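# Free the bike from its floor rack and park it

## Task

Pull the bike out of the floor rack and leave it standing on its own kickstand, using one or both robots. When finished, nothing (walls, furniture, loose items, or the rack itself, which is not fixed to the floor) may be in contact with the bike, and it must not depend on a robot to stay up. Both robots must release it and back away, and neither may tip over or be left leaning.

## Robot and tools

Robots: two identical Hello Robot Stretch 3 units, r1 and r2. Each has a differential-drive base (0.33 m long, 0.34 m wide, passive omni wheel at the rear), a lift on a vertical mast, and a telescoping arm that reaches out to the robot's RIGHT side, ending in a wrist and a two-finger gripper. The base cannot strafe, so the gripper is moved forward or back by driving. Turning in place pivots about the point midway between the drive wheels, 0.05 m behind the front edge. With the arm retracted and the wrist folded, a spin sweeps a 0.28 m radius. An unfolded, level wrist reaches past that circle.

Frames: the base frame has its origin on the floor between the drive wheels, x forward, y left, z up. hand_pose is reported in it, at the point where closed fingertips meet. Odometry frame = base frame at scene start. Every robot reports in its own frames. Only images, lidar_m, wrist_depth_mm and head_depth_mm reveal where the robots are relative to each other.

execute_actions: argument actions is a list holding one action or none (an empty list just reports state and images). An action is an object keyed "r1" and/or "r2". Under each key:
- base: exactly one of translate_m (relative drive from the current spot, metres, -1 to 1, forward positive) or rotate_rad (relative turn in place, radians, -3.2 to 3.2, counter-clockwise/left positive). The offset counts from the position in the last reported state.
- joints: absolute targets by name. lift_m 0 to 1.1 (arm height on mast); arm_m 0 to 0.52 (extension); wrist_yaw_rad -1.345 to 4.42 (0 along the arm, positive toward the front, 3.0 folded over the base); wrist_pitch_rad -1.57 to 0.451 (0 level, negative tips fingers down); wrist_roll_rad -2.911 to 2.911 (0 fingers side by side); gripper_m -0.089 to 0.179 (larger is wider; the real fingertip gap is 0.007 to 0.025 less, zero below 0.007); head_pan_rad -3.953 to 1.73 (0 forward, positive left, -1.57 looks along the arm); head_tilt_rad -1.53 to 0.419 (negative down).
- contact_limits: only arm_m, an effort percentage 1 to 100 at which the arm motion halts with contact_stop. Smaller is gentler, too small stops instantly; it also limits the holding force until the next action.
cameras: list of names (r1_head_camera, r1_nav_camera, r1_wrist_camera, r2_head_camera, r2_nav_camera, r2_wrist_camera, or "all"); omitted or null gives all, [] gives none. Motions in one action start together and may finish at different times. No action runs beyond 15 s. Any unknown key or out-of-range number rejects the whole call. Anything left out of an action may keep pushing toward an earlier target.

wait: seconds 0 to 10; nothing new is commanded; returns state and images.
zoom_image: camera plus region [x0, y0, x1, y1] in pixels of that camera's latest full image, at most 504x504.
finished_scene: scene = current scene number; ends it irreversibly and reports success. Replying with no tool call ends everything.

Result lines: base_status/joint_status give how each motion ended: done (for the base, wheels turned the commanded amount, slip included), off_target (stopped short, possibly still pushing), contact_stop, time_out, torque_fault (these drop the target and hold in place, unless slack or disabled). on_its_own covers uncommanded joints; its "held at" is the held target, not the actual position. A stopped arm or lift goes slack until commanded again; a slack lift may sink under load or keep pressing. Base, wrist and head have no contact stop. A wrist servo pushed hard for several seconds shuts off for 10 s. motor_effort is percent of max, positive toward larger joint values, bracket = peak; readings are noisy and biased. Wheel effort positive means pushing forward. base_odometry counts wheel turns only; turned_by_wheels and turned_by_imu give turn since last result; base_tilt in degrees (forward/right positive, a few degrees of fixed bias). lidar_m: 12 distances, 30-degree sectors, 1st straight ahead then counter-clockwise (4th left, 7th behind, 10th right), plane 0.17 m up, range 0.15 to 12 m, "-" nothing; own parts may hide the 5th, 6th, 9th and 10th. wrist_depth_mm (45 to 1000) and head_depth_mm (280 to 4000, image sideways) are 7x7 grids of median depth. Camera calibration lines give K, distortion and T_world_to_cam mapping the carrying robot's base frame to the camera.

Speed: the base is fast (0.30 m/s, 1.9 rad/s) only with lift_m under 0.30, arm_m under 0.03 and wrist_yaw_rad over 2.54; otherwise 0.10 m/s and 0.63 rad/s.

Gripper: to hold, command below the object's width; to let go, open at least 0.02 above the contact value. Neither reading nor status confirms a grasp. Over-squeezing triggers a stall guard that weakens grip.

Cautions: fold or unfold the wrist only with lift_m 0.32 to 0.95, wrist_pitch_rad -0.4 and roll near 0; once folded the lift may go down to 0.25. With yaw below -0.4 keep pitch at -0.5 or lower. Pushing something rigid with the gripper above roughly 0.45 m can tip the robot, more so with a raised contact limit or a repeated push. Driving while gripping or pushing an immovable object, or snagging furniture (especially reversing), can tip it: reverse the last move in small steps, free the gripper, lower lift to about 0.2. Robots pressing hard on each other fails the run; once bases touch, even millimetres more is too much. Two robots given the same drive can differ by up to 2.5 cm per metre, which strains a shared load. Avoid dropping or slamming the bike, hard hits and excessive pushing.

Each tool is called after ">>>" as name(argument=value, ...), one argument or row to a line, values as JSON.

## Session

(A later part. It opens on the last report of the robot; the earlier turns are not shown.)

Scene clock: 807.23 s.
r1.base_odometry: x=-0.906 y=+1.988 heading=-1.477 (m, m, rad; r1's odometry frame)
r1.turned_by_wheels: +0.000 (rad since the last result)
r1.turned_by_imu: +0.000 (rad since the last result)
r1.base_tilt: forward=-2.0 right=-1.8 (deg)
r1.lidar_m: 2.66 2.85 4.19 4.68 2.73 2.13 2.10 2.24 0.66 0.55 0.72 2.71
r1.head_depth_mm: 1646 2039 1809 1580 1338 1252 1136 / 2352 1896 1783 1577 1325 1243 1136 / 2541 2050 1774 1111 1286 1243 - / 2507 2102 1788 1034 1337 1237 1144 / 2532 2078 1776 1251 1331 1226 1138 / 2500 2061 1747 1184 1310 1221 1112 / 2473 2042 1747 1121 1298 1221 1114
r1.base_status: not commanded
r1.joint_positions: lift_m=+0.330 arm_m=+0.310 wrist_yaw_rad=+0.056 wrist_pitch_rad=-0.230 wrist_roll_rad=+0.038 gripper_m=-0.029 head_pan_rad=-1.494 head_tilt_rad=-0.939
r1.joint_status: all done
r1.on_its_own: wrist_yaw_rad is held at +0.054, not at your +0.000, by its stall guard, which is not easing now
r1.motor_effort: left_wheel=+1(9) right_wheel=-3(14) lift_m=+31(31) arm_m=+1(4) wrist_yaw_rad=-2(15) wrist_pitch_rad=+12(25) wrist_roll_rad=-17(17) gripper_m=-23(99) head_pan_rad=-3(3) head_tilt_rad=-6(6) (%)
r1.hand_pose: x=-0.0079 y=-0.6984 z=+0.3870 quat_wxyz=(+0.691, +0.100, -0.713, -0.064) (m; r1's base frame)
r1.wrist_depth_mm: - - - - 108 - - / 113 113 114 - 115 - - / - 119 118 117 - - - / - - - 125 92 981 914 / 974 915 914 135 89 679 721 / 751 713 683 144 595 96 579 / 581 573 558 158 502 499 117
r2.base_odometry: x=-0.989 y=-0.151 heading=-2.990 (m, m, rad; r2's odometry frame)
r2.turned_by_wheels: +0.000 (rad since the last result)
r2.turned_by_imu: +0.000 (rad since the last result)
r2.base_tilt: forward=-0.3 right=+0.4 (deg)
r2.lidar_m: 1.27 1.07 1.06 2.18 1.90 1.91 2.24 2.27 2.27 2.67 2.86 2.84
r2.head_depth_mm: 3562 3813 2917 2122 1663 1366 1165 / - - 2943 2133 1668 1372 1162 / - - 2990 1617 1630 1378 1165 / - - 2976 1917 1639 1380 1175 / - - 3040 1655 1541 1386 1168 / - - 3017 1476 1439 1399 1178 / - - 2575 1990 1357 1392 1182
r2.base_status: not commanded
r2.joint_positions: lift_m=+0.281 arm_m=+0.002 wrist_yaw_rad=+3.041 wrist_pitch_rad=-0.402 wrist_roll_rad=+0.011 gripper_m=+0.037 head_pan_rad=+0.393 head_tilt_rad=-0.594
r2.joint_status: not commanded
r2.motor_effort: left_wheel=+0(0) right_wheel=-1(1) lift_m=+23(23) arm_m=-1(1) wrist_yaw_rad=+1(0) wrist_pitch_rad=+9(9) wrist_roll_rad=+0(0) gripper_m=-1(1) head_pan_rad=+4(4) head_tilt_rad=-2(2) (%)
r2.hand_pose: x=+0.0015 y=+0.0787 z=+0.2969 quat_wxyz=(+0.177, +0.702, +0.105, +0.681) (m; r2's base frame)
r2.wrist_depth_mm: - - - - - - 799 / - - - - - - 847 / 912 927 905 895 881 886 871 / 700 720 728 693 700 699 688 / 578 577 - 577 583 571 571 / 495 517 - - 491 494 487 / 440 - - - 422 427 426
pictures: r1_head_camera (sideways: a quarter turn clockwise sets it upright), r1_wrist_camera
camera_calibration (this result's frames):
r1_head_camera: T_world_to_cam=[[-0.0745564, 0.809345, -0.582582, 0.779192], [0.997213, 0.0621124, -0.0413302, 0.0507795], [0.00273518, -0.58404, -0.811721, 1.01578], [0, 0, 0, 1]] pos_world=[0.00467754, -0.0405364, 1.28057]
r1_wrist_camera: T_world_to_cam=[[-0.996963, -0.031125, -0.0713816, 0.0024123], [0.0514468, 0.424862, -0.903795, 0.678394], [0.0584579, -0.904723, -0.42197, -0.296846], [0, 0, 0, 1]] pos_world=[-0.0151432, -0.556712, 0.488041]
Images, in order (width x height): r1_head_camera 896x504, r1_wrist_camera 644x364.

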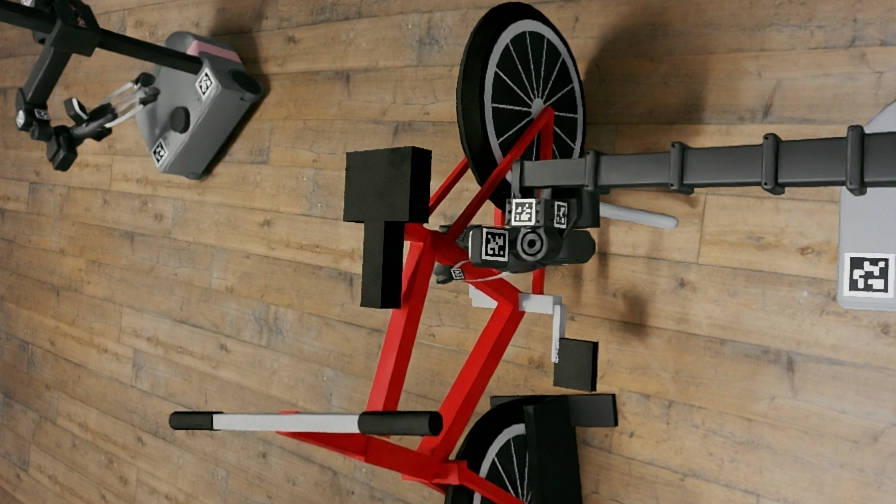

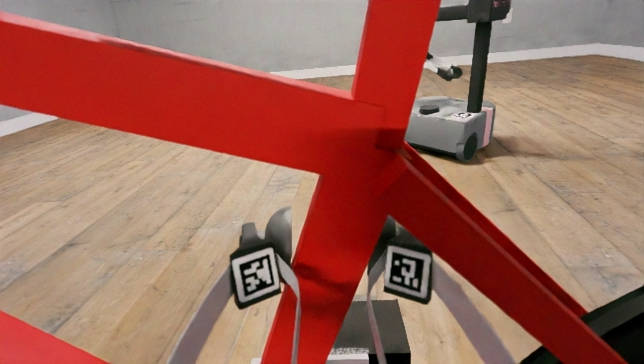

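Good deep grip. Pull back.

>>> execute_actions(
  actions=[
    {"r1":{"base":{"translate_m":-0.12}}},
  ],
  cameras=["r1_head_camera","r2_head_camera"],
)

Scene clock: 817.17 s.
r1.base_odometry: x=-0.918 y=+2.107 heading=-1.476 (m, m, rad; r1's odometry frame)
r1.turned_by_wheels: +0.001 (rad since the last result)
r1.turned_by_imu: +0.004 (rad since the last result)
r1.base_tilt: forward=-2.0 right=-1.8 (deg)
r1.lidar_m: 2.78 2.97 4.41 4.71 2.57 2.01 1.98 2.11 0.66 0.55 0.74 2.82
r1.head_depth_mm: 2427 2116 1803 1587 1350 1256 1131 / 2379 1897 1803 1575 1311 1249 1139 / 2386 1951 1789 1126 1322 1236 - / 2519 2107 1776 1037 1325 1233 1140 / 2529 2115 1783 1252 1335 1234 1126 / 2519 2047 1721 1234 1343 1230 1107 / 2508 2055 1708 1109 1325 1221 1109
r1.base_status: done
r1.joint_positions: lift_m=+0.330 arm_m=+0.310 wrist_yaw_rad=+0.087 wrist_pitch_rad=-0.229 wrist_roll_rad=+0.043 gripper_m=-0.017 head_pan_rad=-1.494 head_tilt_rad=-0.939
r1.joint_status: not commanded
r1.on_its_own: wrist_yaw_rad is held at +0.054, not at your +0.000, by its stall guard, which is still easing; gripper_m is held at -0.018, not at your -0.030, by its stall guard, which is not easing now; right_wheel is at rest, and its effort (-26) is outside its rest range (-18 to +18)
r1.motor_effort: left_wheel=+18(26) right_wheel=-26(36) lift_m=+32(32) arm_m=-1(1) wrist_yaw_rad=-30(33) wrist_pitch_rad=+11(12) wrist_roll_rad=-19(19) gripper_m=-24(25) head_pan_rad=-2(3) head_tilt_rad=-6(5) (%)
r1.hand_pose: x=-0.0003 y=-0.6983 z=+0.3873 quat_wxyz=(+0.690, +0.110, -0.713, -0.053) (m; r1's base frame)
r1.wrist_depth_mm: - - - - 108 - - / 120 118 117 128 - - - / - 125 121 117 - - - / - - - 124 175 942 921 / 965 945 900 135 89 683 733 / 765 724 674 146 350 96 578 / 211 591 562 298 493 99 152
r2.base_odometry: x=-0.989 y=-0.151 heading=-2.990 (m, m, rad; r2's odometry frame)
r2.turned_by_wheels: +0.000 (rad since the last result)
r2.turned_by_imu: +0.001 (rad since the last result)
r2.base_tilt: forward=-0.3 right=+0.5 (deg)
r2.lidar_m: 1.28 1.07 1.07 2.18 1.90 1.91 2.23 2.27 2.28 2.66 2.86 2.84
r2.head_depth_mm: 3585 3807 2952 2110 1666 1358 1160 / - - 3038 2131 1676 1373 1170 / - - 3007 2042 1634 1376 1162 / - - 3015 1483 1625 1383 1172 / - - 3091 1980 1571 1372 1184 / - - 3036 1368 1461 1387 1181 / - - 3079 1826 1360 1394 1185
r2.base_status: not commanded
r2.joint_positions: lift_m=+0.281 arm_m=+0.002 wrist_yaw_rad=+3.041 wrist_pitch_rad=-0.402 wrist_roll_rad=+0.011 gripper_m=+0.037 head_pan_rad=+0.393 head_tilt_rad=-0.594
r2.joint_status: not commanded
r2.motor_effort: left_wheel=+0(0) right_wheel=-1(1) lift_m=+23(23) arm_m=+0(1) wrist_yaw_rad=+0(0) wrist_pitch_rad=+9(9) wrist_roll_rad=+0(0) gripper_m=-1(1) head_pan_rad=+4(4) head_tilt_rad=-2(3) (%)
r2.hand_pose: x=+0.0015 y=+0.0787 z=+0.2969 quat_wxyz=(+0.177, +0.702, +0.105, +0.681) (m; r2's base frame)
r2.wrist_depth_mm: - - - - - 889 808 / - - - - - 970 903 / 885 903 894 893 877 887 885 / 701 718 712 694 691 683 686 / 593 577 - 580 581 573 580 / 493 513 - - 488 492 482 / 442 - - - 428 427 424
pictures: r1_head_camera (sideways: a quarter turn clockwise sets it upright), r2_head_camera (sideways: a quarter turn clockwise sets it upright)
camera_calibration (this result's frames):
r1_head_camera: T_world_to_cam=[[-0.0745565, 0.809345, -0.582582, 0.779193], [0.997213, 0.0621126, -0.0413302, 0.0507795], [0.00273525, -0.58404, -0.81172, 1.01578], [0, 0, 0, 1]] pos_world=[0.00467754, -0.0405364, 1.28057]
r2_head_camera: T_world_to_cam=[[-0.567259, -0.180867, -0.803433, 1.06633], [-0.348442, 0.936671, 0.0351535, -0.0395484], [0.746194, 0.29989, -0.594357, 0.730194], [0, 0, 0, 1]] pos_world=[0.0462363, 0.0109292, 1.29211]
Images, in order (width x height): r1_head_camera 896x504, r2_head_camera 896x504.

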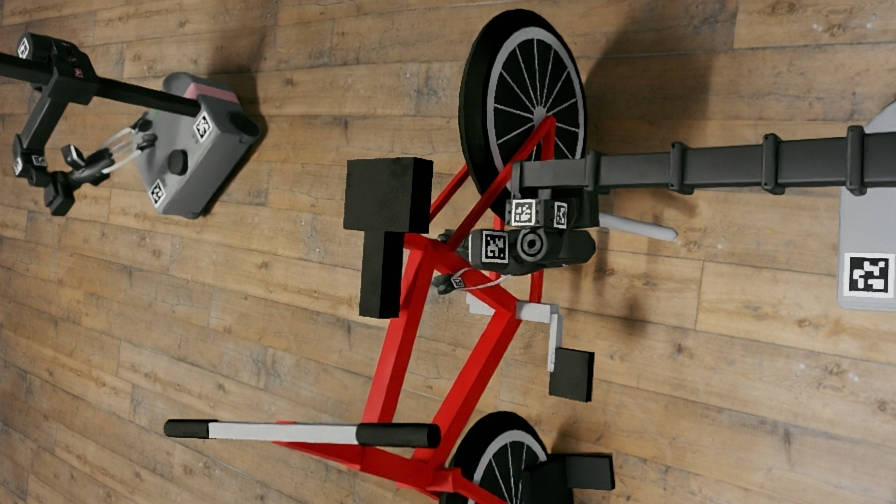

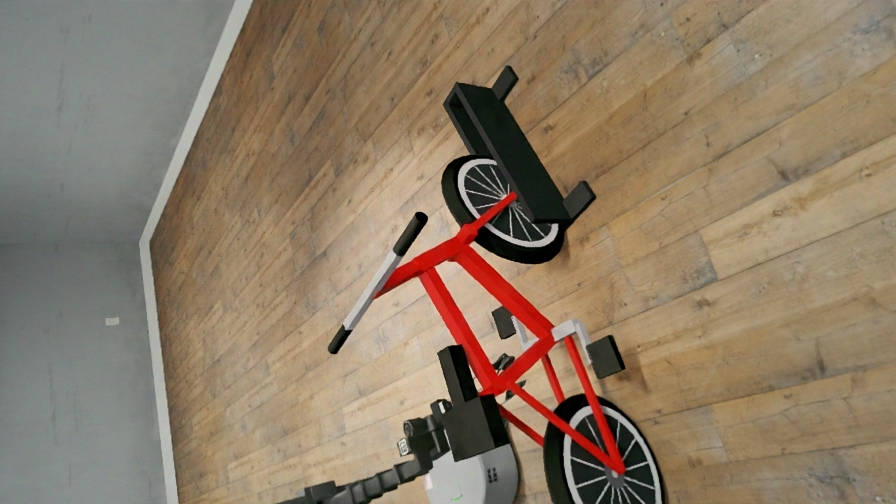

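Progressing.

>>> execute_actions(
  actions=[
    {"r1":{"base":{"translate_m":-0.15}}},
  ],
  cameras=["r2_head_camera"],
)

>>> execute_actions(
  actions=[
    {"r1":{"base":{"translate_m":-0.15}}},
  ],
  cameras=["r1_head_camera","r2_head_camera"],
)

Scene clock: 825.63 s.
r1.base_odometry: x=-0.932 y=+2.256 heading=-1.476 (m, m, rad; r1's odometry frame)
r1.turned_by_wheels: +0.000 (rad since the last result)
r1.turned_by_imu: +0.002 (rad since the last result)
r1.base_tilt: forward=-2.0 right=-1.8 (deg)
r1.lidar_m: 2.93 3.14 4.59 4.72 2.38 1.86 1.83 1.95 0.65 0.55 0.74 2.98
r1.head_depth_mm: 2607 2152 1802 1568 1336 1254 1130 / 2461 2131 1800 1561 1290 1245 1136 / 2356 1869 1801 1137 1316 1248 - / 2319 1970 1787 1034 1339 1241 1144 / 2502 2094 1794 1293 1349 1246 1134 / 2515 2028 1725 1257 1342 1230 1112 / 2481 2072 1743 1148 1354 1226 1109
r1.base_status: done
r1.joint_positions: lift_m=+0.330 arm_m=+0.310 wrist_yaw_rad=+0.089 wrist_pitch_rad=-0.230 wrist_roll_rad=+0.045 gripper_m=-0.014 head_pan_rad=-1.494 head_tilt_rad=-0.939
r1.joint_status: not commanded
r1.on_its_own: wrist_yaw_rad is held at +0.104, not at your +0.000, by its stall guard, which is not easing now; gripper_m is held at -0.015, not at your -0.030, by its stall guard, which is not easing now; wrist_yaw_rad is at rest, and its effort (+15) is outside its rest range (-12 to +12)
r1.motor_effort: left_wheel=-2(28) right_wheel=+2(53) lift_m=+34(35) arm_m=-1(1) wrist_yaw_rad=+15(37) wrist_pitch_rad=+12(12) wrist_roll_rad=-20(26) gripper_m=-20(22) head_pan_rad=-2(2) head_tilt_rad=-6(6) (%)
r1.hand_pose: x=+0.0003 y=-0.6982 z=+0.3867 quat_wxyz=(+0.690, +0.112, -0.714, -0.053) (m; r1's base frame)
r1.wrist_depth_mm: - - - - 106 - - / 124 120 118 137 113 - - / - - 123 118 170 - - / - - - 127 94 964 912 / 995 902 897 136 88 185 703 / 711 725 702 147 584 93 581 / 207 581 557 166 331 98 149
r2.base_odometry: x=-0.989 y=-0.151 heading=-2.990 (m, m, rad; r2's odometry frame)
r2.turned_by_wheels: +0.000 (rad since the last result)
r2.turned_by_imu: +0.001 (rad since the last result)
r2.base_tilt: forward=-0.4 right=+0.5 (deg)
r2.lidar_m: 3.36 1.09 1.07 2.18 1.91 1.91 2.24 2.27 2.27 2.66 2.86 2.84
r2.head_depth_mm: 3570 3789 2937 2122 1664 1368 1167 / - - 2944 2126 1663 1371 1161 / - - 3022 2137 1617 1377 1161 / - - 2970 2153 1581 1381 1175 / - - 3079 1924 1594 1384 1172 / - - 3064 2184 1540 1387 1182 / - - 3083 2004 1373 1398 1186
r2.base_status: not commanded
r2.joint_positions: lift_m=+0.281 arm_m=+0.002 wrist_yaw_rad=+3.041 wrist_pitch_rad=-0.402 wrist_roll_rad=+0.011 gripper_m=+0.037 head_pan_rad=+0.393 head_tilt_rad=-0.594
r2.joint_status: not commanded
r2.motor_effort: left_wheel=+0(0) right_wheel=-2(1) lift_m=+23(24) arm_m=-1(0) wrist_yaw_rad=+0(1) wrist_pitch_rad=+9(9) wrist_roll_rad=+0(0) gripper_m=+0(1) head_pan_rad=+4(4) head_tilt_rad=-3(3) (%)
r2.hand_pose: x=+0.0015 y=+0.0787 z=+0.2969 quat_wxyz=(+0.177, +0.702, +0.105, +0.681) (m; r2's base frame)
r2.wrist_depth_mm: - - - - - 897 833 / - - - - - - - / 937 907 897 911 881 886 871 / 712 708 716 692 701 689 703 / 586 584 - 577 587 580 574 / 489 511 - - 495 486 482 / 444 - - - 424 420 425
pictures: r2_head_camera (sideways: a quarter turn clockwise sets it upright)
camera_calibration (this result's frames):
r2_head_camera: T_world_to_cam=[[-0.567259, -0.180867, -0.803433, 1.06633], [-0.348442, 0.936671, 0.0351535, -0.0395484], [0.746194, 0.29989, -0.594357, 0.730194], [0, 0, 0, 1]] pos_world=[0.0462363, 0.0109292, 1.29211]
Images, in order (width x height): r2_head_camera 896x504.

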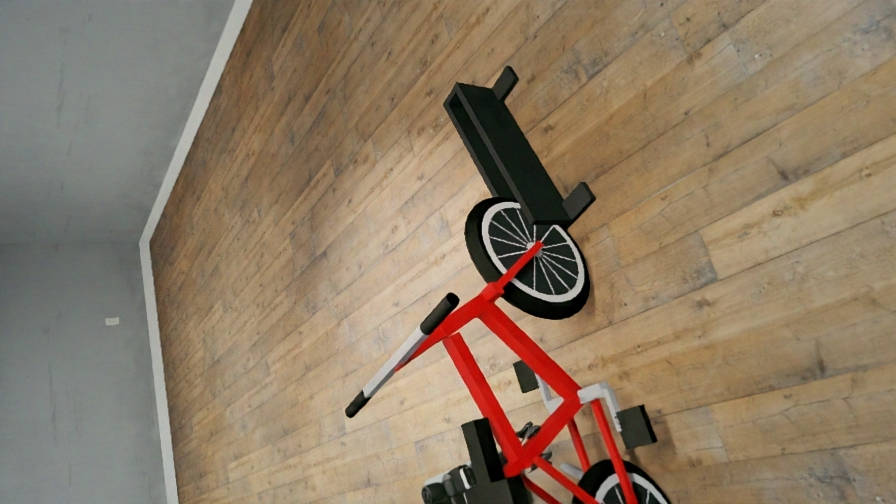

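Scene clock: 828.30 s.
r1.base_odometry: x=-0.946 y=+2.406 heading=-1.476 (m, m, rad; r1's odometry frame)
r1.turned_by_wheels: +0.000 (rad since the last result)
r1.turned_by_imu: +0.002 (rad since the last result)
r1.base_tilt: forward=-1.9 right=-1.9 (deg)
r1.lidar_m: 3.06 3.29 4.81 4.73 2.18 1.71 1.68 1.80 0.64 0.54 0.79 0.85
r1.head_depth_mm: 2606 2135 1810 1582 1317 1257 1133 / 2579 2142 1809 1580 1277 1247 1137 / 1633 2018 1789 1128 1320 1234 - / 1748 1897 1797 1045 1334 1240 1143 / 2343 2032 1779 1208 1331 1235 1123 / 2478 2068 1693 1466 1340 1234 1108 / 2496 2019 1722 1150 1336 1217 1108
r1.base_status: done
r1.joint_positions: lift_m=+0.330 arm_m=+0.310 wrist_yaw_rad=+0.085 wrist_pitch_rad=-0.233 wrist_roll_rad=+0.046 gripper_m=-0.014 head_pan_rad=-1.494 head_tilt_rad=-0.939
r1.joint_status: not commanded
r1.on_its_own: wrist_yaw_rad is held at +0.104, not at your +0.000, by its stall guard, which is not easing now; gripper_m is held at -0.015, not at your -0.030, by its stall guard, which is not easing now; wrist_yaw_rad is at rest, and its effort (+18) is outside its rest range (-12 to +12)
r1.motor_effort: left_wheel=-4(9) right_wheel=+3(17) lift_m=+34(35) arm_m=-1(2) wrist_yaw_rad=+18(18) wrist_pitch_rad=+13(13) wrist_roll_rad=-20(21) gripper_m=-20(21) head_pan_rad=-3(2) head_tilt_rad=-6(6) (%)
r1.hand_pose: x=-0.0007 y=-0.6980 z=+0.3861 quat_wxyz=(+0.689, +0.111, -0.714, -0.055) (m; r1's base frame)
r1.wrist_depth_mm: 142 - - - 107 - - / 128 122 119 139 114 - - / - - 125 120 169 - - / - - - 128 92 935 884 / 965 900 864 137 88 183 718 / 731 710 704 147 578 92 567 / 207 560 560 164 339 97 148
r2.base_odometry: x=-0.989 y=-0.151 heading=-2.990 (m, m, rad; r2's odometry frame)
r2.turned_by_wheels: +0.000 (rad since the last result)
r2.turned_by_imu: +0.000 (rad since the last result)
r2.base_tilt: forward=-0.3 right=+0.5 (deg)
r2.lidar_m: 3.34 0.99 1.08 2.18 1.91 1.91 2.24 2.27 2.27 2.67 2.86 2.84
r2.head_depth_mm: 3542 3857 2965 2140 1667 1365 1162 / - - 2999 2144 1668 1363 1169 / - - 2989 2132 1641 1374 1168 / - - 3036 2158 1624 1380 1167 / - - 3044 2182 1445 1379 1176 / - - 3059 2021 1589 1389 1175 / - - 3072 2076 1464 1360 1177
r2.base_status: not commanded
r2.joint_positions: lift_m=+0.281 arm_m=+0.002 wrist_yaw_rad=+3.041 wrist_pitch_rad=-0.402 wrist_roll_rad=+0.011 gripper_m=+0.037 head_pan_rad=+0.393 head_tilt_rad=-0.594
r2.joint_status: not commanded
r2.motor_effort: left_wheel=+0(1) right_wheel=-1(1) lift_m=+23(23) arm_m=-1(0) wrist_yaw_rad=+0(0) wrist_pitch_rad=+9(9) wrist_roll_rad=+0(0) gripper_m=-1(1) head_pan_rad=+4(4) head_tilt_rad=-2(2) (%)
r2.hand_pose: x=+0.0015 y=+0.0787 z=+0.2969 quat_wxyz=(+0.177, +0.702, +0.105, +0.681) (m; r2's base frame)
r2.wrist_depth_mm: - - - - - 943 878 / - - - - - - - / 913 893 886 895 891 847 876 / 701 713 720 694 694 703 690 / 588 576 - 588 583 569 573 / 497 510 - - 492 487 484 / 442 - - - 428 422 426
pictures: r1_head_camera (sideways: a quarter turn clockwise sets it upright), r2_head_camera (sideways: a quarter turn clockwise sets it upright)
camera_calibration (this result's frames):
r1_head_camera: T_world_to_cam=[[-0.0745561, 0.809345, -0.582582, 0.779193], [0.997213, 0.0621121, -0.0413302, 0.0507795], [0.00273498, -0.58404, -0.81172, 1.01578], [0, 0, 0, 1]] pos_world=[0.00467752, -0.0405364, 1.28057]
r2_head_camera: T_world_to_cam=[[-0.567259, -0.180867, -0.803433, 1.06633], [-0.348442, 0.936671, 0.0351535, -0.0395484], [0.746194, 0.29989, -0.594357, 0.730194], [0, 0, 0, 1]] pos_world=[0.0462363, 0.0109292, 1.29211]
Images, in order (width x height): r1_head_camera 896x504, r2_head_camera 896x504.

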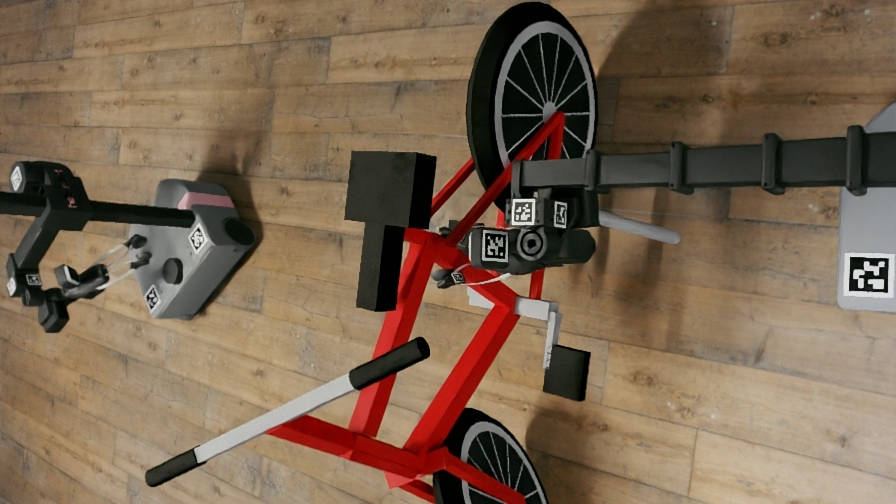

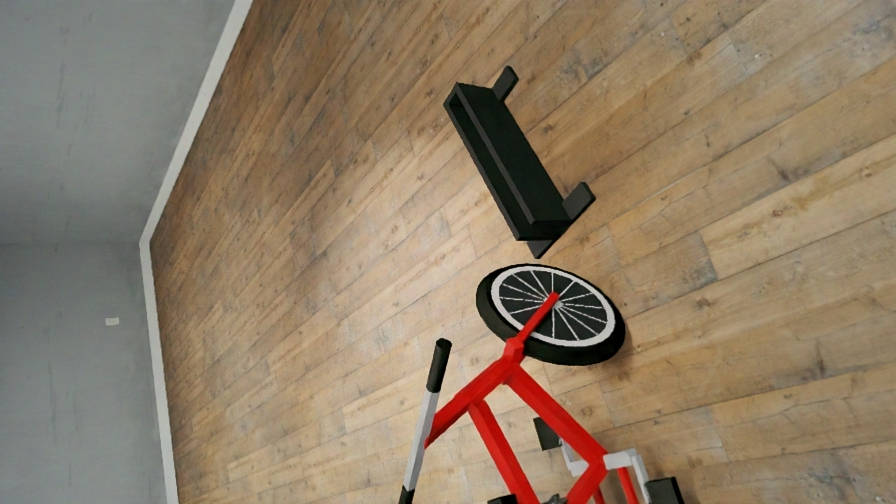

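>>> execute_actions(
  actions=[
    {"r1":{"base":{"translate_m":-0.07}}},
  ],
  cameras=[],
)

>>> execute_actions(
  actions=[
    {"r1":{"joints":{"arm_m":0.26}}},
  ],
  cameras=["r1_head_camera","r2_head_camera"],
)

Scene clock: 840.03 s.
r1.base_odometry: x=-0.953 y=+2.475 heading=-1.476 (m, m, rad; r1's odometry frame)
r1.turned_by_wheels: +0.000 (rad since the last result)
r1.turned_by_imu: +0.002 (rad since the last result)
r1.base_tilt: forward=-1.9 right=-1.8 (deg)
r1.lidar_m: 3.14 3.38 4.82 4.59 2.09 1.63 1.61 1.73 0.64 0.56 0.81 3.19
r1.head_depth_mm: 2615 2135 1820 1584 1183 1249 1124 / 2559 2134 1806 1577 1215 1250 1135 / 2485 2125 1785 1115 1325 1241 - / 1694 1863 1767 1037 1330 1235 1142 / 2304 1965 1776 1469 1354 1229 1130 / 2473 2083 1012 1495 1350 1224 1115 / 2486 1988 1743 1232 1362 1220 1107
r1.base_status: done
r1.joint_positions: lift_m=+0.330 arm_m=+0.310 wrist_yaw_rad=+0.100 wrist_pitch_rad=-0.262 wrist_roll_rad=+0.070 gripper_m=-0.014 head_pan_rad=-1.494 head_tilt_rad=-0.939
r1.joint_status: not commanded
r1.on_its_own: wrist_yaw_rad is held at +0.104, not at your +0.000, by its stall guard, which is not easing now; gripper_m is held at -0.015, not at your -0.030, by its stall guard, which is not easing now
r1.motor_effort: left_wheel=+3(25) right_wheel=-6(44) lift_m=+36(37) arm_m=-1(2) wrist_yaw_rad=+5(45) wrist_pitch_rad=+24(25) wrist_roll_rad=-31(33) gripper_m=-19(23) head_pan_rad=-3(3) head_tilt_rad=-6(5) (%)
r1.hand_pose: x=+0.0025 y=-0.6953 z=+0.3791 quat_wxyz=(+0.680, +0.125, -0.720, -0.062) (m; r1's base frame)
r1.wrist_depth_mm: 144 137 - - 106 - - / - 144 129 120 116 - - / - - - 127 163 - - / - - - 141 92 838 830 / 248 781 835 150 92 174 658 / 340 254 675 175 321 94 521 / 394 450 263 216 472 98 142
r2.base_odometry: x=-0.989 y=-0.151 heading=-2.990 (m, m, rad; r2's odometry frame)
r2.turned_by_wheels: +0.000 (rad since the last result)
r2.turned_by_imu: +0.001 (rad since the last result)
r2.base_tilt: forward=-0.4 right=+0.4 (deg)
r2.lidar_m: 3.35 0.85 1.09 2.18 1.91 1.91 2.24 2.27 2.26 2.67 2.86 2.84
r2.head_depth_mm: 3530 3828 2933 2134 1671 1370 1163 / - - 2921 2161 1667 1383 1169 / - - 2954 2126 1657 1376 1169 / - - 2992 2161 1645 1377 1175 / - - 3055 2169 1405 1352 1177 / - - 3054 2091 1547 1385 1173 / - - 3067 2058 1608 1388 1184
r2.base_status: not commanded
r2.joint_positions: lift_m=+0.281 arm_m=+0.002 wrist_yaw_rad=+3.041 wrist_pitch_rad=-0.402 wrist_roll_rad=+0.011 gripper_m=+0.037 head_pan_rad=+0.393 head_tilt_rad=-0.594
r2.joint_status: not commanded
r2.motor_effort: left_wheel=+0(1) right_wheel=-2(1) lift_m=+23(24) arm_m=-1(0) wrist_yaw_rad=+1(1) wrist_pitch_rad=+9(9) wrist_roll_rad=+1(1) gripper_m=-1(1) head_pan_rad=+4(4) head_tilt_rad=-2(3) (%)
r2.hand_pose: x=+0.0015 y=+0.0787 z=+0.2969 quat_wxyz=(+0.177, +0.702, +0.105, +0.681) (m; r2's base frame)
r2.wrist_depth_mm: - - - - - 934 - / - - - - - - - / 891 921 916 879 891 886 882 / 704 697 717 695 699 690 695 / 592 585 - 584 587 574 573 / 499 511 - - 493 489 492 / 444 - - - 430 426 425
pictures: none
No camera images: the call's "cameras" was empty. Leave "cameras" out to get every camera's image.

Scene clock: 841.50 s.
r1.base_odometry: x=-0.953 y=+2.475 heading=-1.476 (m, m, rad; r1's odometry frame)
r1.turned_by_wheels: +0.000 (rad since the last result)
r1.turned_by_imu: +0.000 (rad since the last result)
r1.base_tilt: forward=-1.9 right=-1.8 (deg)
r1.lidar_m: 3.15 3.36 4.79 4.64 2.10 1.64 1.61 1.73 0.62 0.56 0.81 3.17
r1.head_depth_mm: 2594 2113 1821 1573 1187 1253 1132 / 2594 2118 1801 1576 1160 1245 1133 / 2496 2094 1786 931 1118 1239 - / 1710 1865 1775 976 1356 1235 1145 / 2302 1932 1786 1189 1347 1226 1130 / 2498 2090 1736 1465 1346 1234 1112 / 2490 2061 1700 1187 1365 1220 1112
r1.base_status: not commanded
r1.joint_positions: lift_m=+0.330 arm_m=+0.260 wrist_yaw_rad=+0.097 wrist_pitch_rad=-0.304 wrist_roll_rad=+0.061 gripper_m=-0.014 head_pan_rad=-1.494 head_tilt_rad=-0.939
r1.joint_status: all done
r1.on_its_own: wrist_yaw_rad is held at +0.104, not at your +0.000, by its stall guard, which is not easing now; gripper_m is held at -0.015, not at your -0.030, by its stall guard, which is not easing now; wrist_pitch_rad is at rest, and its effort (+41) is outside its rest range (-20 to +32)
r1.motor_effort: left_wheel=-2(3) right_wheel=+1(6) lift_m=+37(37) arm_m=+0(1) wrist_yaw_rad=+7(7) wrist_pitch_rad=+41(41) wrist_roll_rad=-27(31) gripper_m=-17(19) head_pan_rad=-3(3) head_tilt_rad=-5(6) (%)
r1.hand_pose: x=+0.0014 y=-0.6412 z=+0.3689 quat_wxyz=(+0.682, +0.139, -0.714, -0.078) (m; r1's base frame)
r1.wrist_depth_mm: 139 125 120 127 100 - - / - - 126 112 121 - - / - - - 126 160 - - / 258 - 976 147 95 732 773 / 337 272 778 162 93 640 594 / 381 470 276 223 421 99 500 / 444 538 487 476 461 105 145
r2.base_odometry: x=-0.989 y=-0.151 heading=-2.990 (m, m, rad; r2's odometry frame)
r2.turned_by_wheels: +0.000 (rad since the last result)
r2.turned_by_imu: +0.000 (rad since the last result)
r2.base_tilt: forward=-0.3 right=+0.5 (deg)
r2.lidar_m: 3.34 0.85 1.11 2.18 1.91 1.91 2.24 2.27 2.28 2.67 2.85 2.83
r2.head_depth_mm: 3584 3786 2929 2123 1653 1363 1159 / - - 2947 2126 1671 1367 1165 / - - 2962 2150 1651 1377 1171 / - - 3034 2150 1634 1379 1178 / - - 3039 2146 1441 1361 1171 / - - 3004 2100 1331 1382 1168 / - - 2996 2030 1627 1395 1182
r2.base_status: not commanded
r2.joint_positions: lift_m=+0.281 arm_m=+0.002 wrist_yaw_rad=+3.041 wrist_pitch_rad=-0.402 wrist_roll_rad=+0.011 gripper_m=+0.037 head_pan_rad=+0.393 head_tilt_rad=-0.594
r2.joint_status: not commanded
r2.motor_effort: left_wheel=+1(0) right_wheel=-2(1) lift_m=+23(23) arm_m=-1(1) wrist_yaw_rad=+1(0) wrist_pitch_rad=+9(9) wrist_roll_rad=+0(0) gripper_m=-1(0) head_pan_rad=+4(4) head_tilt_rad=-3(3) (%)
r2.hand_pose: x=+0.0015 y=+0.0787 z=+0.2969 quat_wxyz=(+0.177, +0.702, +0.105, +0.681) (m; r2's base frame)
r2.wrist_depth_mm: - - - - - - - / - - - - - - - / 918 907 904 902 869 878 836 / 713 713 724 721 693 693 699 / 581 588 - 580 592 572 570 / 491 510 - - 492 484 488 / 448 - - - 426 426 424
pictures: r1_head_camera (sideways: a quarter turn clockwise sets it upright), r2_head_camera (sideways: a quarter turn clockwise sets it upright)
camera_calibration (this result's frames):
r1_head_camera: T_world_to_cam=[[-0.0745563, 0.809345, -0.582582, 0.779193], [0.997213, 0.0621123, -0.0413302, 0.0507795], [0.00273512, -0.58404, -0.81172, 1.01578], [0, 0, 0, 1]] pos_world=[0.00467753, -0.0405364, 1.28057]
r2_head_camera: T_world_to_cam=[[-0.567259, -0.180867, -0.803433, 1.06633], [-0.348442, 0.936671, 0.0351535, -0.0395484], [0.746194, 0.29989, -0.594357, 0.730194], [0, 0, 0, 1]] pos_world=[0.0462363, 0.0109292, 1.29211]
Images, in order (width x height): r1_head_camera 896x504, r2_head_camera 896x504.

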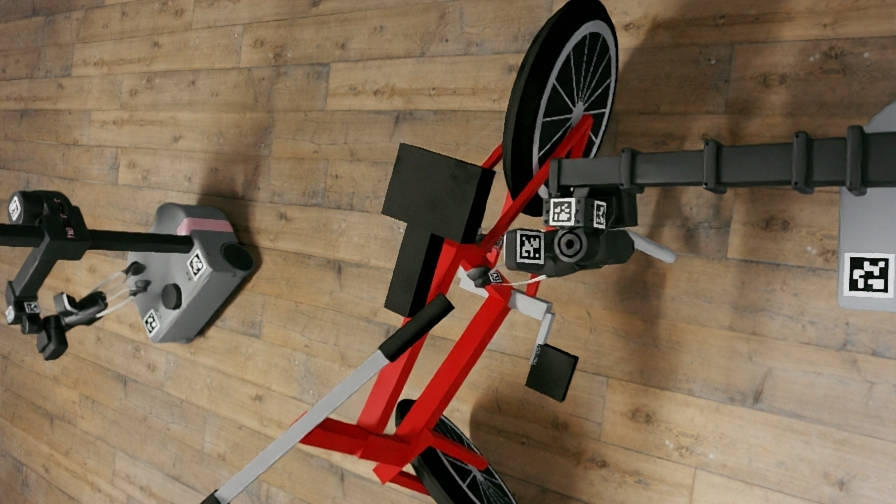

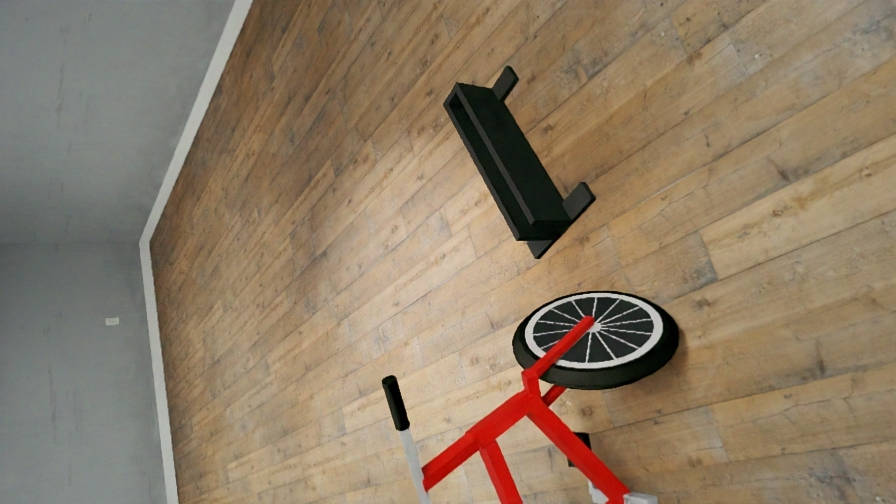

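>>> execute_actions(
  actions=[
    {"r1":{"joints":{"gripper_m":0.03}}},
  ],
  cameras=["r1_head_camera","r1_wrist_camera"],
)

Scene clock: 848.27 s.
r1.base_odometry: x=-0.953 y=+2.475 heading=-1.476 (m, m, rad; r1's odometry frame)
r1.turned_by_wheels: +0.000 (rad since the last result)
r1.turned_by_imu: +0.001 (rad since the last result)
r1.base_tilt: forward=-2.0 right=-1.9 (deg)
r1.lidar_m: 3.13 3.37 4.81 4.60 2.09 1.64 1.61 1.72 0.62 0.56 0.81 3.19
r1.head_depth_mm: 2611 2165 1815 1579 1181 1248 1128 / 2578 2105 1803 1577 1145 1255 1135 / 2479 2105 1806 930 1115 1245 - / 1693 1879 1788 1004 1363 1243 1145 / 2296 1955 1759 1202 1343 1233 1134 / 2467 2076 1734 1455 1347 1231 1116 / 2484 2038 1721 1226 1366 1228 1103
r1.base_status: not commanded
r1.joint_positions: lift_m=+0.330 arm_m=+0.260 wrist_yaw_rad=+0.093 wrist_pitch_rad=-0.312 wrist_roll_rad=+0.040 gripper_m=+0.030 head_pan_rad=-1.494 head_tilt_rad=-0.939
r1.joint_status: all done
r1.on_its_own: wrist_yaw_rad is held at +0.104, not at your +0.000, by its stall guard, which is not easing now; wrist_pitch_rad is at rest, and its effort (+44) is outside its rest range (-20 to +32)
r1.motor_effort: left_wheel=-2(2) right_wheel=-2(3) lift_m=+37(37) arm_m=+0(1) wrist_yaw_rad=+11(10) wrist_pitch_rad=+44(44) wrist_roll_rad=-18(27) gripper_m=-4(74) head_pan_rad=-2(2) head_tilt_rad=-6(6) (%)
r1.hand_pose: x=+0.0006 y=-0.6405 z=+0.3671 quat_wxyz=(+0.689, +0.141, -0.706, -0.080) (m; r1's base frame)
r1.wrist_depth_mm: 145 128 118 123 99 - - / - - 127 113 109 - - / - - - 128 120 - - / 259 459 947 150 91 742 787 / 354 272 765 166 92 638 602 / 388 503 276 232 305 99 510 / 470 526 492 476 464 106 146
r2.base_odometry: x=-0.989 y=-0.151 heading=-2.990 (m, m, rad; r2's odometry frame)
r2.turned_by_wheels: +0.000 (rad since the last result)
r2.turned_by_imu: +0.001 (rad since the last result)
r2.base_tilt: forward=-0.3 right=+0.4 (deg)
r2.lidar_m: 3.34 0.85 1.11 2.18 1.91 1.90 2.24 2.27 2.28 2.66 2.86 2.84
r2.head_depth_mm: 3611 3771 2916 2131 1667 1357 1166 / - - 2968 2130 1663 1373 1160 / - - 2946 2140 1669 1363 1171 / - - 3008 2152 1666 1373 1169 / - - 3036 2163 1435 1353 1176 / - - 3038 2082 1297 1389 1185 / - - 3090 2041 1602 1401 1181
r2.base_status: not commanded
r2.joint_positions: lift_m=+0.281 arm_m=+0.002 wrist_yaw_rad=+3.041 wrist_pitch_rad=-0.402 wrist_roll_rad=+0.011 gripper_m=+0.037 head_pan_rad=+0.393 head_tilt_rad=-0.594
r2.joint_status: not commanded
r2.motor_effort: left_wheel=+0(1) right_wheel=-1(1) lift_m=+23(23) arm_m=-1(0) wrist_yaw_rad=+0(0) wrist_pitch_rad=+9(9) wrist_roll_rad=+0(1) gripper_m=-1(0) head_pan_rad=+3(4) head_tilt_rad=-2(3) (%)
r2.hand_pose: x=+0.0015 y=+0.0787 z=+0.2969 quat_wxyz=(+0.177, +0.702, +0.105, +0.681) (m; r2's base frame)
r2.wrist_depth_mm: - - - - - - - / - - - - - - - / 894 928 880 880 900 881 837 / 703 706 727 699 691 702 692 / 585 581 - 571 579 573 569 / 492 509 - - 489 492 487 / 448 - - - 424 428 425
pictures: r1_head_camera (sideways: a quarter turn clockwise sets it upright), r1_wrist_camera
camera_calibration (this result's frames):
r1_head_camera: T_world_to_cam=[[-0.0745563, 0.809345, -0.582582, 0.779193], [0.997213, 0.0621123, -0.0413302, 0.0507795], [0.00273512, -0.58404, -0.81172, 1.01578], [0, 0, 0, 1]] pos_world=[0.00467753, -0.0405364, 1.28057]
r1_wrist_camera: T_world_to_cam=[[-0.995513, -0.0623093, -0.071209, -0.00878736], [0.0307238, 0.49893, -0.866097, 0.668931], [0.0894942, -0.864399, -0.494777, -0.200797], [0, 0, 0, 1]] pos_world=[-0.0113299, -0.507866, 0.479384]
Images, in order (width x height): r1_head_camera 896x504, r1_wrist_camera 644x364.

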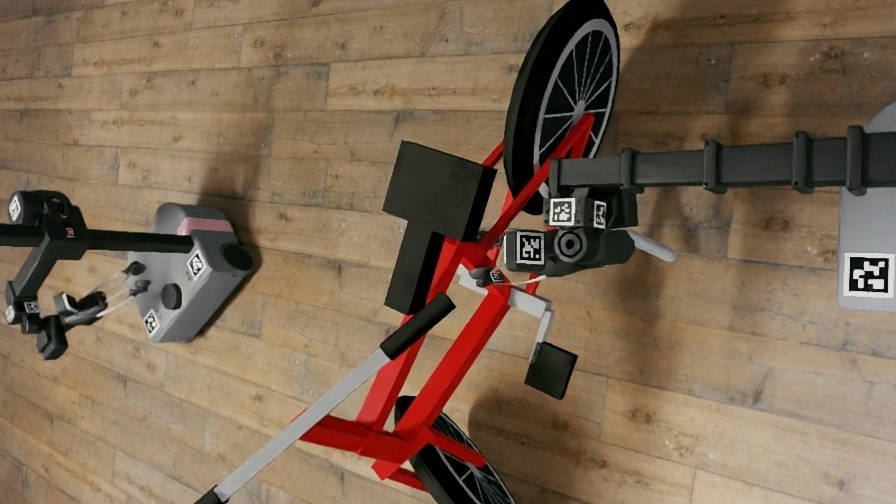

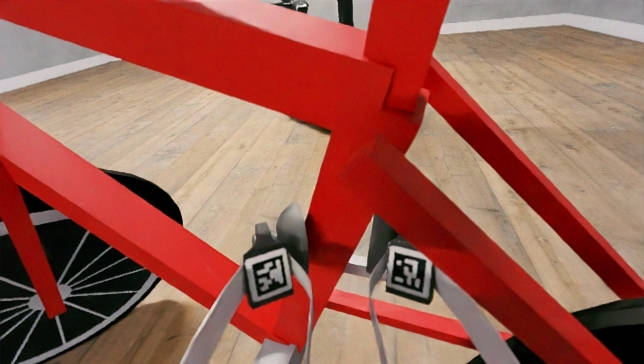

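Bike still rests on the gripper (stay). Ease away in steps.

>>> execute_actions(
  actions=[
    {"r1":{"joints":{"gripper_m":0.05,"arm_m":0.22,"lift_m":0.315}}},
  ],
  cameras=["r1_head_camera"],
)

>>> execute_actions(
  actions=[
    {"r1":{"joints":{"arm_m":0.18}}},
  ],
  cameras=["r1_head_camera"],
)

Scene clock: 859.57 s.
r1.base_odometry: x=-0.953 y=+2.475 heading=-1.476 (m, m, rad; r1's odometry frame)
r1.turned_by_wheels: +0.000 (rad since the last result)
r1.turned_by_imu: +0.000 (rad since the last result)
r1.base_tilt: forward=-1.9 right=-1.8 (deg)
r1.lidar_m: 3.14 3.36 4.83 4.63 2.09 1.64 1.61 1.72 0.57 0.56 0.60 3.18
r1.head_depth_mm: 2617 2108 1823 1579 1196 1240 1124 / 2588 2082 1804 1569 1139 1242 1145 / 2498 2121 1782 906 1106 1236 - / 1692 1875 1789 1086 1323 1234 1149 / 2336 1945 1770 1471 1337 1237 1134 / 2515 2079 1766 1101 1345 1231 1112 / 2486 2051 1719 1294 1366 1220 1106
r1.base_status: not commanded
r1.joint_positions: lift_m=+0.315 arm_m=+0.220 wrist_yaw_rad=+0.082 wrist_pitch_rad=-0.321 wrist_roll_rad=+0.031 gripper_m=+0.050 head_pan_rad=-1.494 head_tilt_rad=-0.939
r1.joint_status: all done
r1.on_its_own: wrist_yaw_rad is held at +0.104, not at your +0.000, by its stall guard, which is not easing now; wrist_yaw_rad is at rest, and its effort (+22) is outside its rest range (-12 to +12); wrist_pitch_rad is at rest, and its effort (+47) is outside its rest range (-20 to +32)
r1.motor_effort: left_wheel=-5(9) right_wheel=+4(10) lift_m=+37(38) arm_m=-1(3) wrist_yaw_rad=+22(23) wrist_pitch_rad=+47(53) wrist_roll_rad=-14(18) gripper_m=-5(74) head_pan_rad=-3(2) head_tilt_rad=-5(6) (%)
r1.hand_pose: x=-0.0022 y=-0.6000 z=+0.3500 quat_wxyz=(+0.691, +0.140, -0.703, -0.087) (m; r1's base frame)
r1.wrist_depth_mm: - 125 108 102 90 - - / - - 126 109 98 148 - / 263 - - - 110 924 997 / 303 275 898 817 83 788 167 / 373 437 289 194 88 92 574 / 451 563 583 292 514 93 523 / 525 515 499 287 475 228 102
r2.base_odometry: x=-0.989 y=-0.151 heading=-2.990 (m, m, rad; r2's odometry frame)
r2.turned_by_wheels: +0.000 (rad since the last result)
r2.turned_by_imu: +0.001 (rad since the last result)
r2.base_tilt: forward=-0.3 right=+0.5 (deg)
r2.lidar_m: 3.34 0.86 1.11 2.17 1.91 1.91 2.24 2.27 2.28 2.67 2.85 2.84
r2.head_depth_mm: 3571 3843 2969 2121 1662 1358 1159 / - - 2926 2128 1665 1378 1168 / - - 3006 2169 1647 1373 1166 / - - 2985 2169 1648 1384 1178 / - - 3061 2153 1443 1354 1178 / - - 3044 2182 1293 1331 1177 / - - 3077 2027 1602 1396 1185
r2.base_status: not commanded
r2.joint_positions: lift_m=+0.281 arm_m=+0.002 wrist_yaw_rad=+3.041 wrist_pitch_rad=-0.402 wrist_roll_rad=+0.011 gripper_m=+0.037 head_pan_rad=+0.393 head_tilt_rad=-0.594
r2.joint_status: not commanded
r2.motor_effort: left_wheel=+0(1) right_wheel=-1(1) lift_m=+23(23) arm_m=-1(1) wrist_yaw_rad=+0(1) wrist_pitch_rad=+9(9) wrist_roll_rad=+0(0) gripper_m=-1(0) head_pan_rad=+3(4) head_tilt_rad=-2(2) (%)
r2.hand_pose: x=+0.0015 y=+0.0787 z=+0.2969 quat_wxyz=(+0.177, +0.702, +0.105, +0.681) (m; r2's base frame)
r2.wrist_depth_mm: - - - - - - 824 / - - - - - - 688 / 894 895 903 891 888 877 717 / 701 715 730 708 703 692 695 / 583 591 - 578 582 574 574 / 497 513 - - 491 486 495 / 449 - - - 428 429 423
pictures: r1_head_camera (sideways: a quarter turn clockwise sets it upright)
camera_calibration (this result's frames):
r1_head_camera: T_world_to_cam=[[-0.0745567, 0.809352, -0.582573, 0.77918], [0.997213, 0.0621127, -0.0413304, 0.0507797], [0.00273433, -0.58403, -0.811727, 1.01578], [0, 0, 0, 1]] pos_world=[0.00467751, -0.0405361, 1.28057]
Images, in order (width x height): r1_head_camera 896x504.

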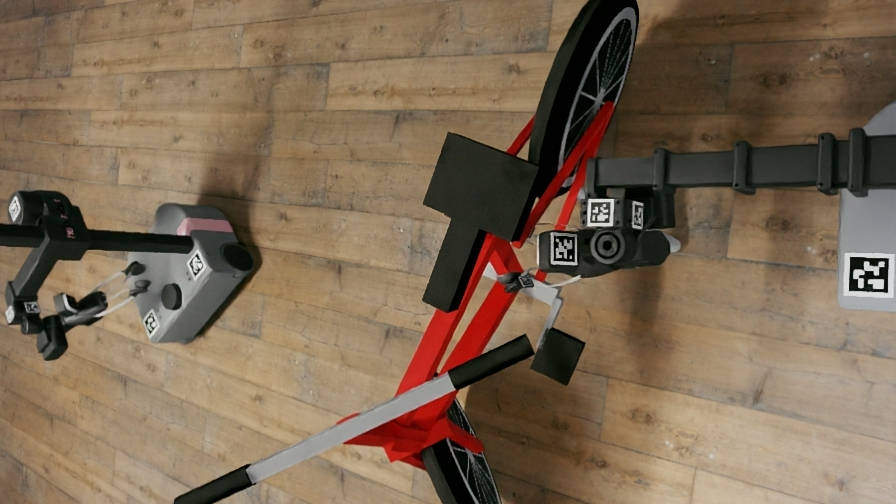

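Scene clock: 861.23 s.
r1.base_odometry: x=-0.953 y=+2.475 heading=-1.476 (m, m, rad; r1's odometry frame)
r1.turned_by_wheels: +0.000 (rad since the last result)
r1.turned_by_imu: +0.001 (rad since the last result)
r1.base_tilt: forward=-1.9 right=-1.9 (deg)
r1.lidar_m: 3.14 3.38 4.81 4.63 2.09 1.63 1.61 1.73 0.57 0.56 0.60 3.16
r1.head_depth_mm: 2591 2138 1806 1573 1204 1246 1135 / 2570 2123 1817 1564 1134 1245 1142 / 2489 2105 1804 905 1196 1223 - / 1685 1872 1790 1109 1346 1225 1145 / 2301 1945 1788 1202 1326 1232 1132 / 2489 2054 1758 1098 1370 1232 1114 / 2472 2038 1732 1292 1359 1222 1115
r1.base_status: not commanded
r1.joint_positions: lift_m=+0.315 arm_m=+0.180 wrist_yaw_rad=+0.101 wrist_pitch_rad=-0.226 wrist_roll_rad=+0.006 gripper_m=+0.050 head_pan_rad=-1.494 head_tilt_rad=-0.939
r1.joint_status: all done
r1.on_its_own: wrist_yaw_rad is held at +0.104, not at your +0.000, by its stall guard, which is not easing now
r1.motor_effort: left_wheel=-1(6) right_wheel=+1(8) lift_m=+37(37) arm_m=-2(3) wrist_yaw_rad=+3(20) wrist_pitch_rad=+10(47) wrist_roll_rad=-3(14) gripper_m=+0(4) head_pan_rad=-2(2) head_tilt_rad=-6(6) (%)
r1.hand_pose: x=+0.0031 y=-0.5684 z=+0.3726 quat_wxyz=(+0.704, +0.115, -0.700, -0.045) (m; r1's base frame)
r1.wrist_depth_mm: 203 178 174 - 125 - - / 283 - 170 152 136 - - / 312 - - 168 147 - - / 345 315 - - 133 896 971 / 378 442 323 748 126 711 671 / 452 547 617 321 347 133 212 / 551 555 543 327 524 218 169
r2.base_odometry: x=-0.989 y=-0.151 heading=-2.990 (m, m, rad; r2's odometry frame)
r2.turned_by_wheels: +0.000 (rad since the last result)
r2.turned_by_imu: +0.000 (rad since the last result)
r2.base_tilt: forward=-0.4 right=+0.5 (deg)
r2.lidar_m: 3.37 0.86 1.11 2.18 1.90 1.91 2.24 2.27 2.27 2.66 2.85 2.85
r2.head_depth_mm: 3577 3779 2937 2114 1654 1370 1156 / - - 2918 2136 1669 1370 1163 / - - 2984 2115 1646 1365 1170 / - - 3005 2150 1641 1385 1171 / - - 3065 2152 1431 1356 1180 / - - 3027 2200 1301 1324 1185 / - - 3046 2041 1600 1391 1183
r2.base_status: not commanded
r2.joint_positions: lift_m=+0.281 arm_m=+0.002 wrist_yaw_rad=+3.041 wrist_pitch_rad=-0.402 wrist_roll_rad=+0.011 gripper_m=+0.037 head_pan_rad=+0.393 head_tilt_rad=-0.594
r2.joint_status: not commanded
r2.motor_effort: left_wheel=+0(1) right_wheel=-1(1) lift_m=+23(23) arm_m=-1(1) wrist_yaw_rad=+0(0) wrist_pitch_rad=+9(9) wrist_roll_rad=+0(0) gripper_m=-1(1) head_pan_rad=+4(3) head_tilt_rad=-3(2) (%)
r2.hand_pose: x=+0.0015 y=+0.0787 z=+0.2969 quat_wxyz=(+0.177, +0.702, +0.105, +0.681) (m; r2's base frame)
r2.wrist_depth_mm: - - - - - - 817 / - - - - - - 695 / 908 896 877 907 894 901 706 / 729 707 720 701 699 703 693 / 579 579 - 583 588 569 574 / 497 507 - - 494 493 491 / 442 - - - 428 428 427
pictures: r1_head_camera (sideways: a quarter turn clockwise sets it upright)
camera_calibration (this result's frames):
r1_head_camera: T_world_to_cam=[[-0.0745568, 0.809352, -0.582572, 0.77918], [0.997213, 0.0621127, -0.0413304, 0.0507797], [0.00273431, -0.58403, -0.811727, 1.01578], [0, 0, 0, 1]] pos_world=[0.00467751, -0.0405361, 1.28057]
Images, in order (width x height): r1_head_camera 896x504.

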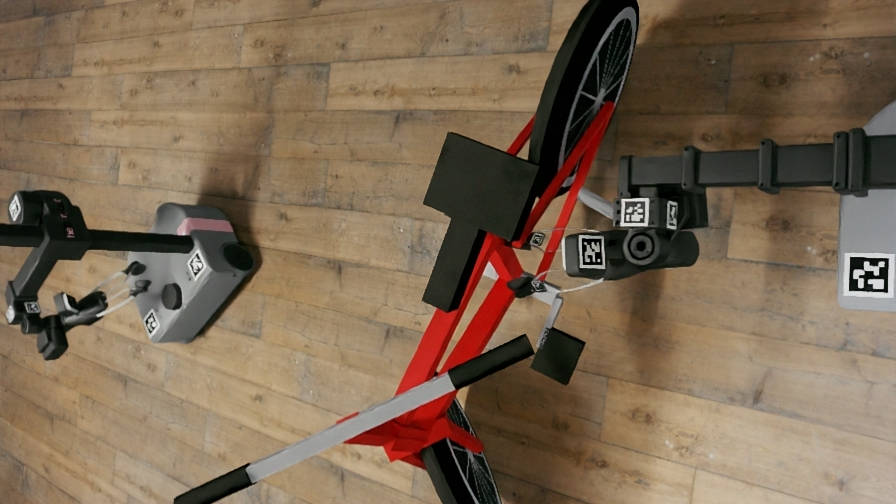

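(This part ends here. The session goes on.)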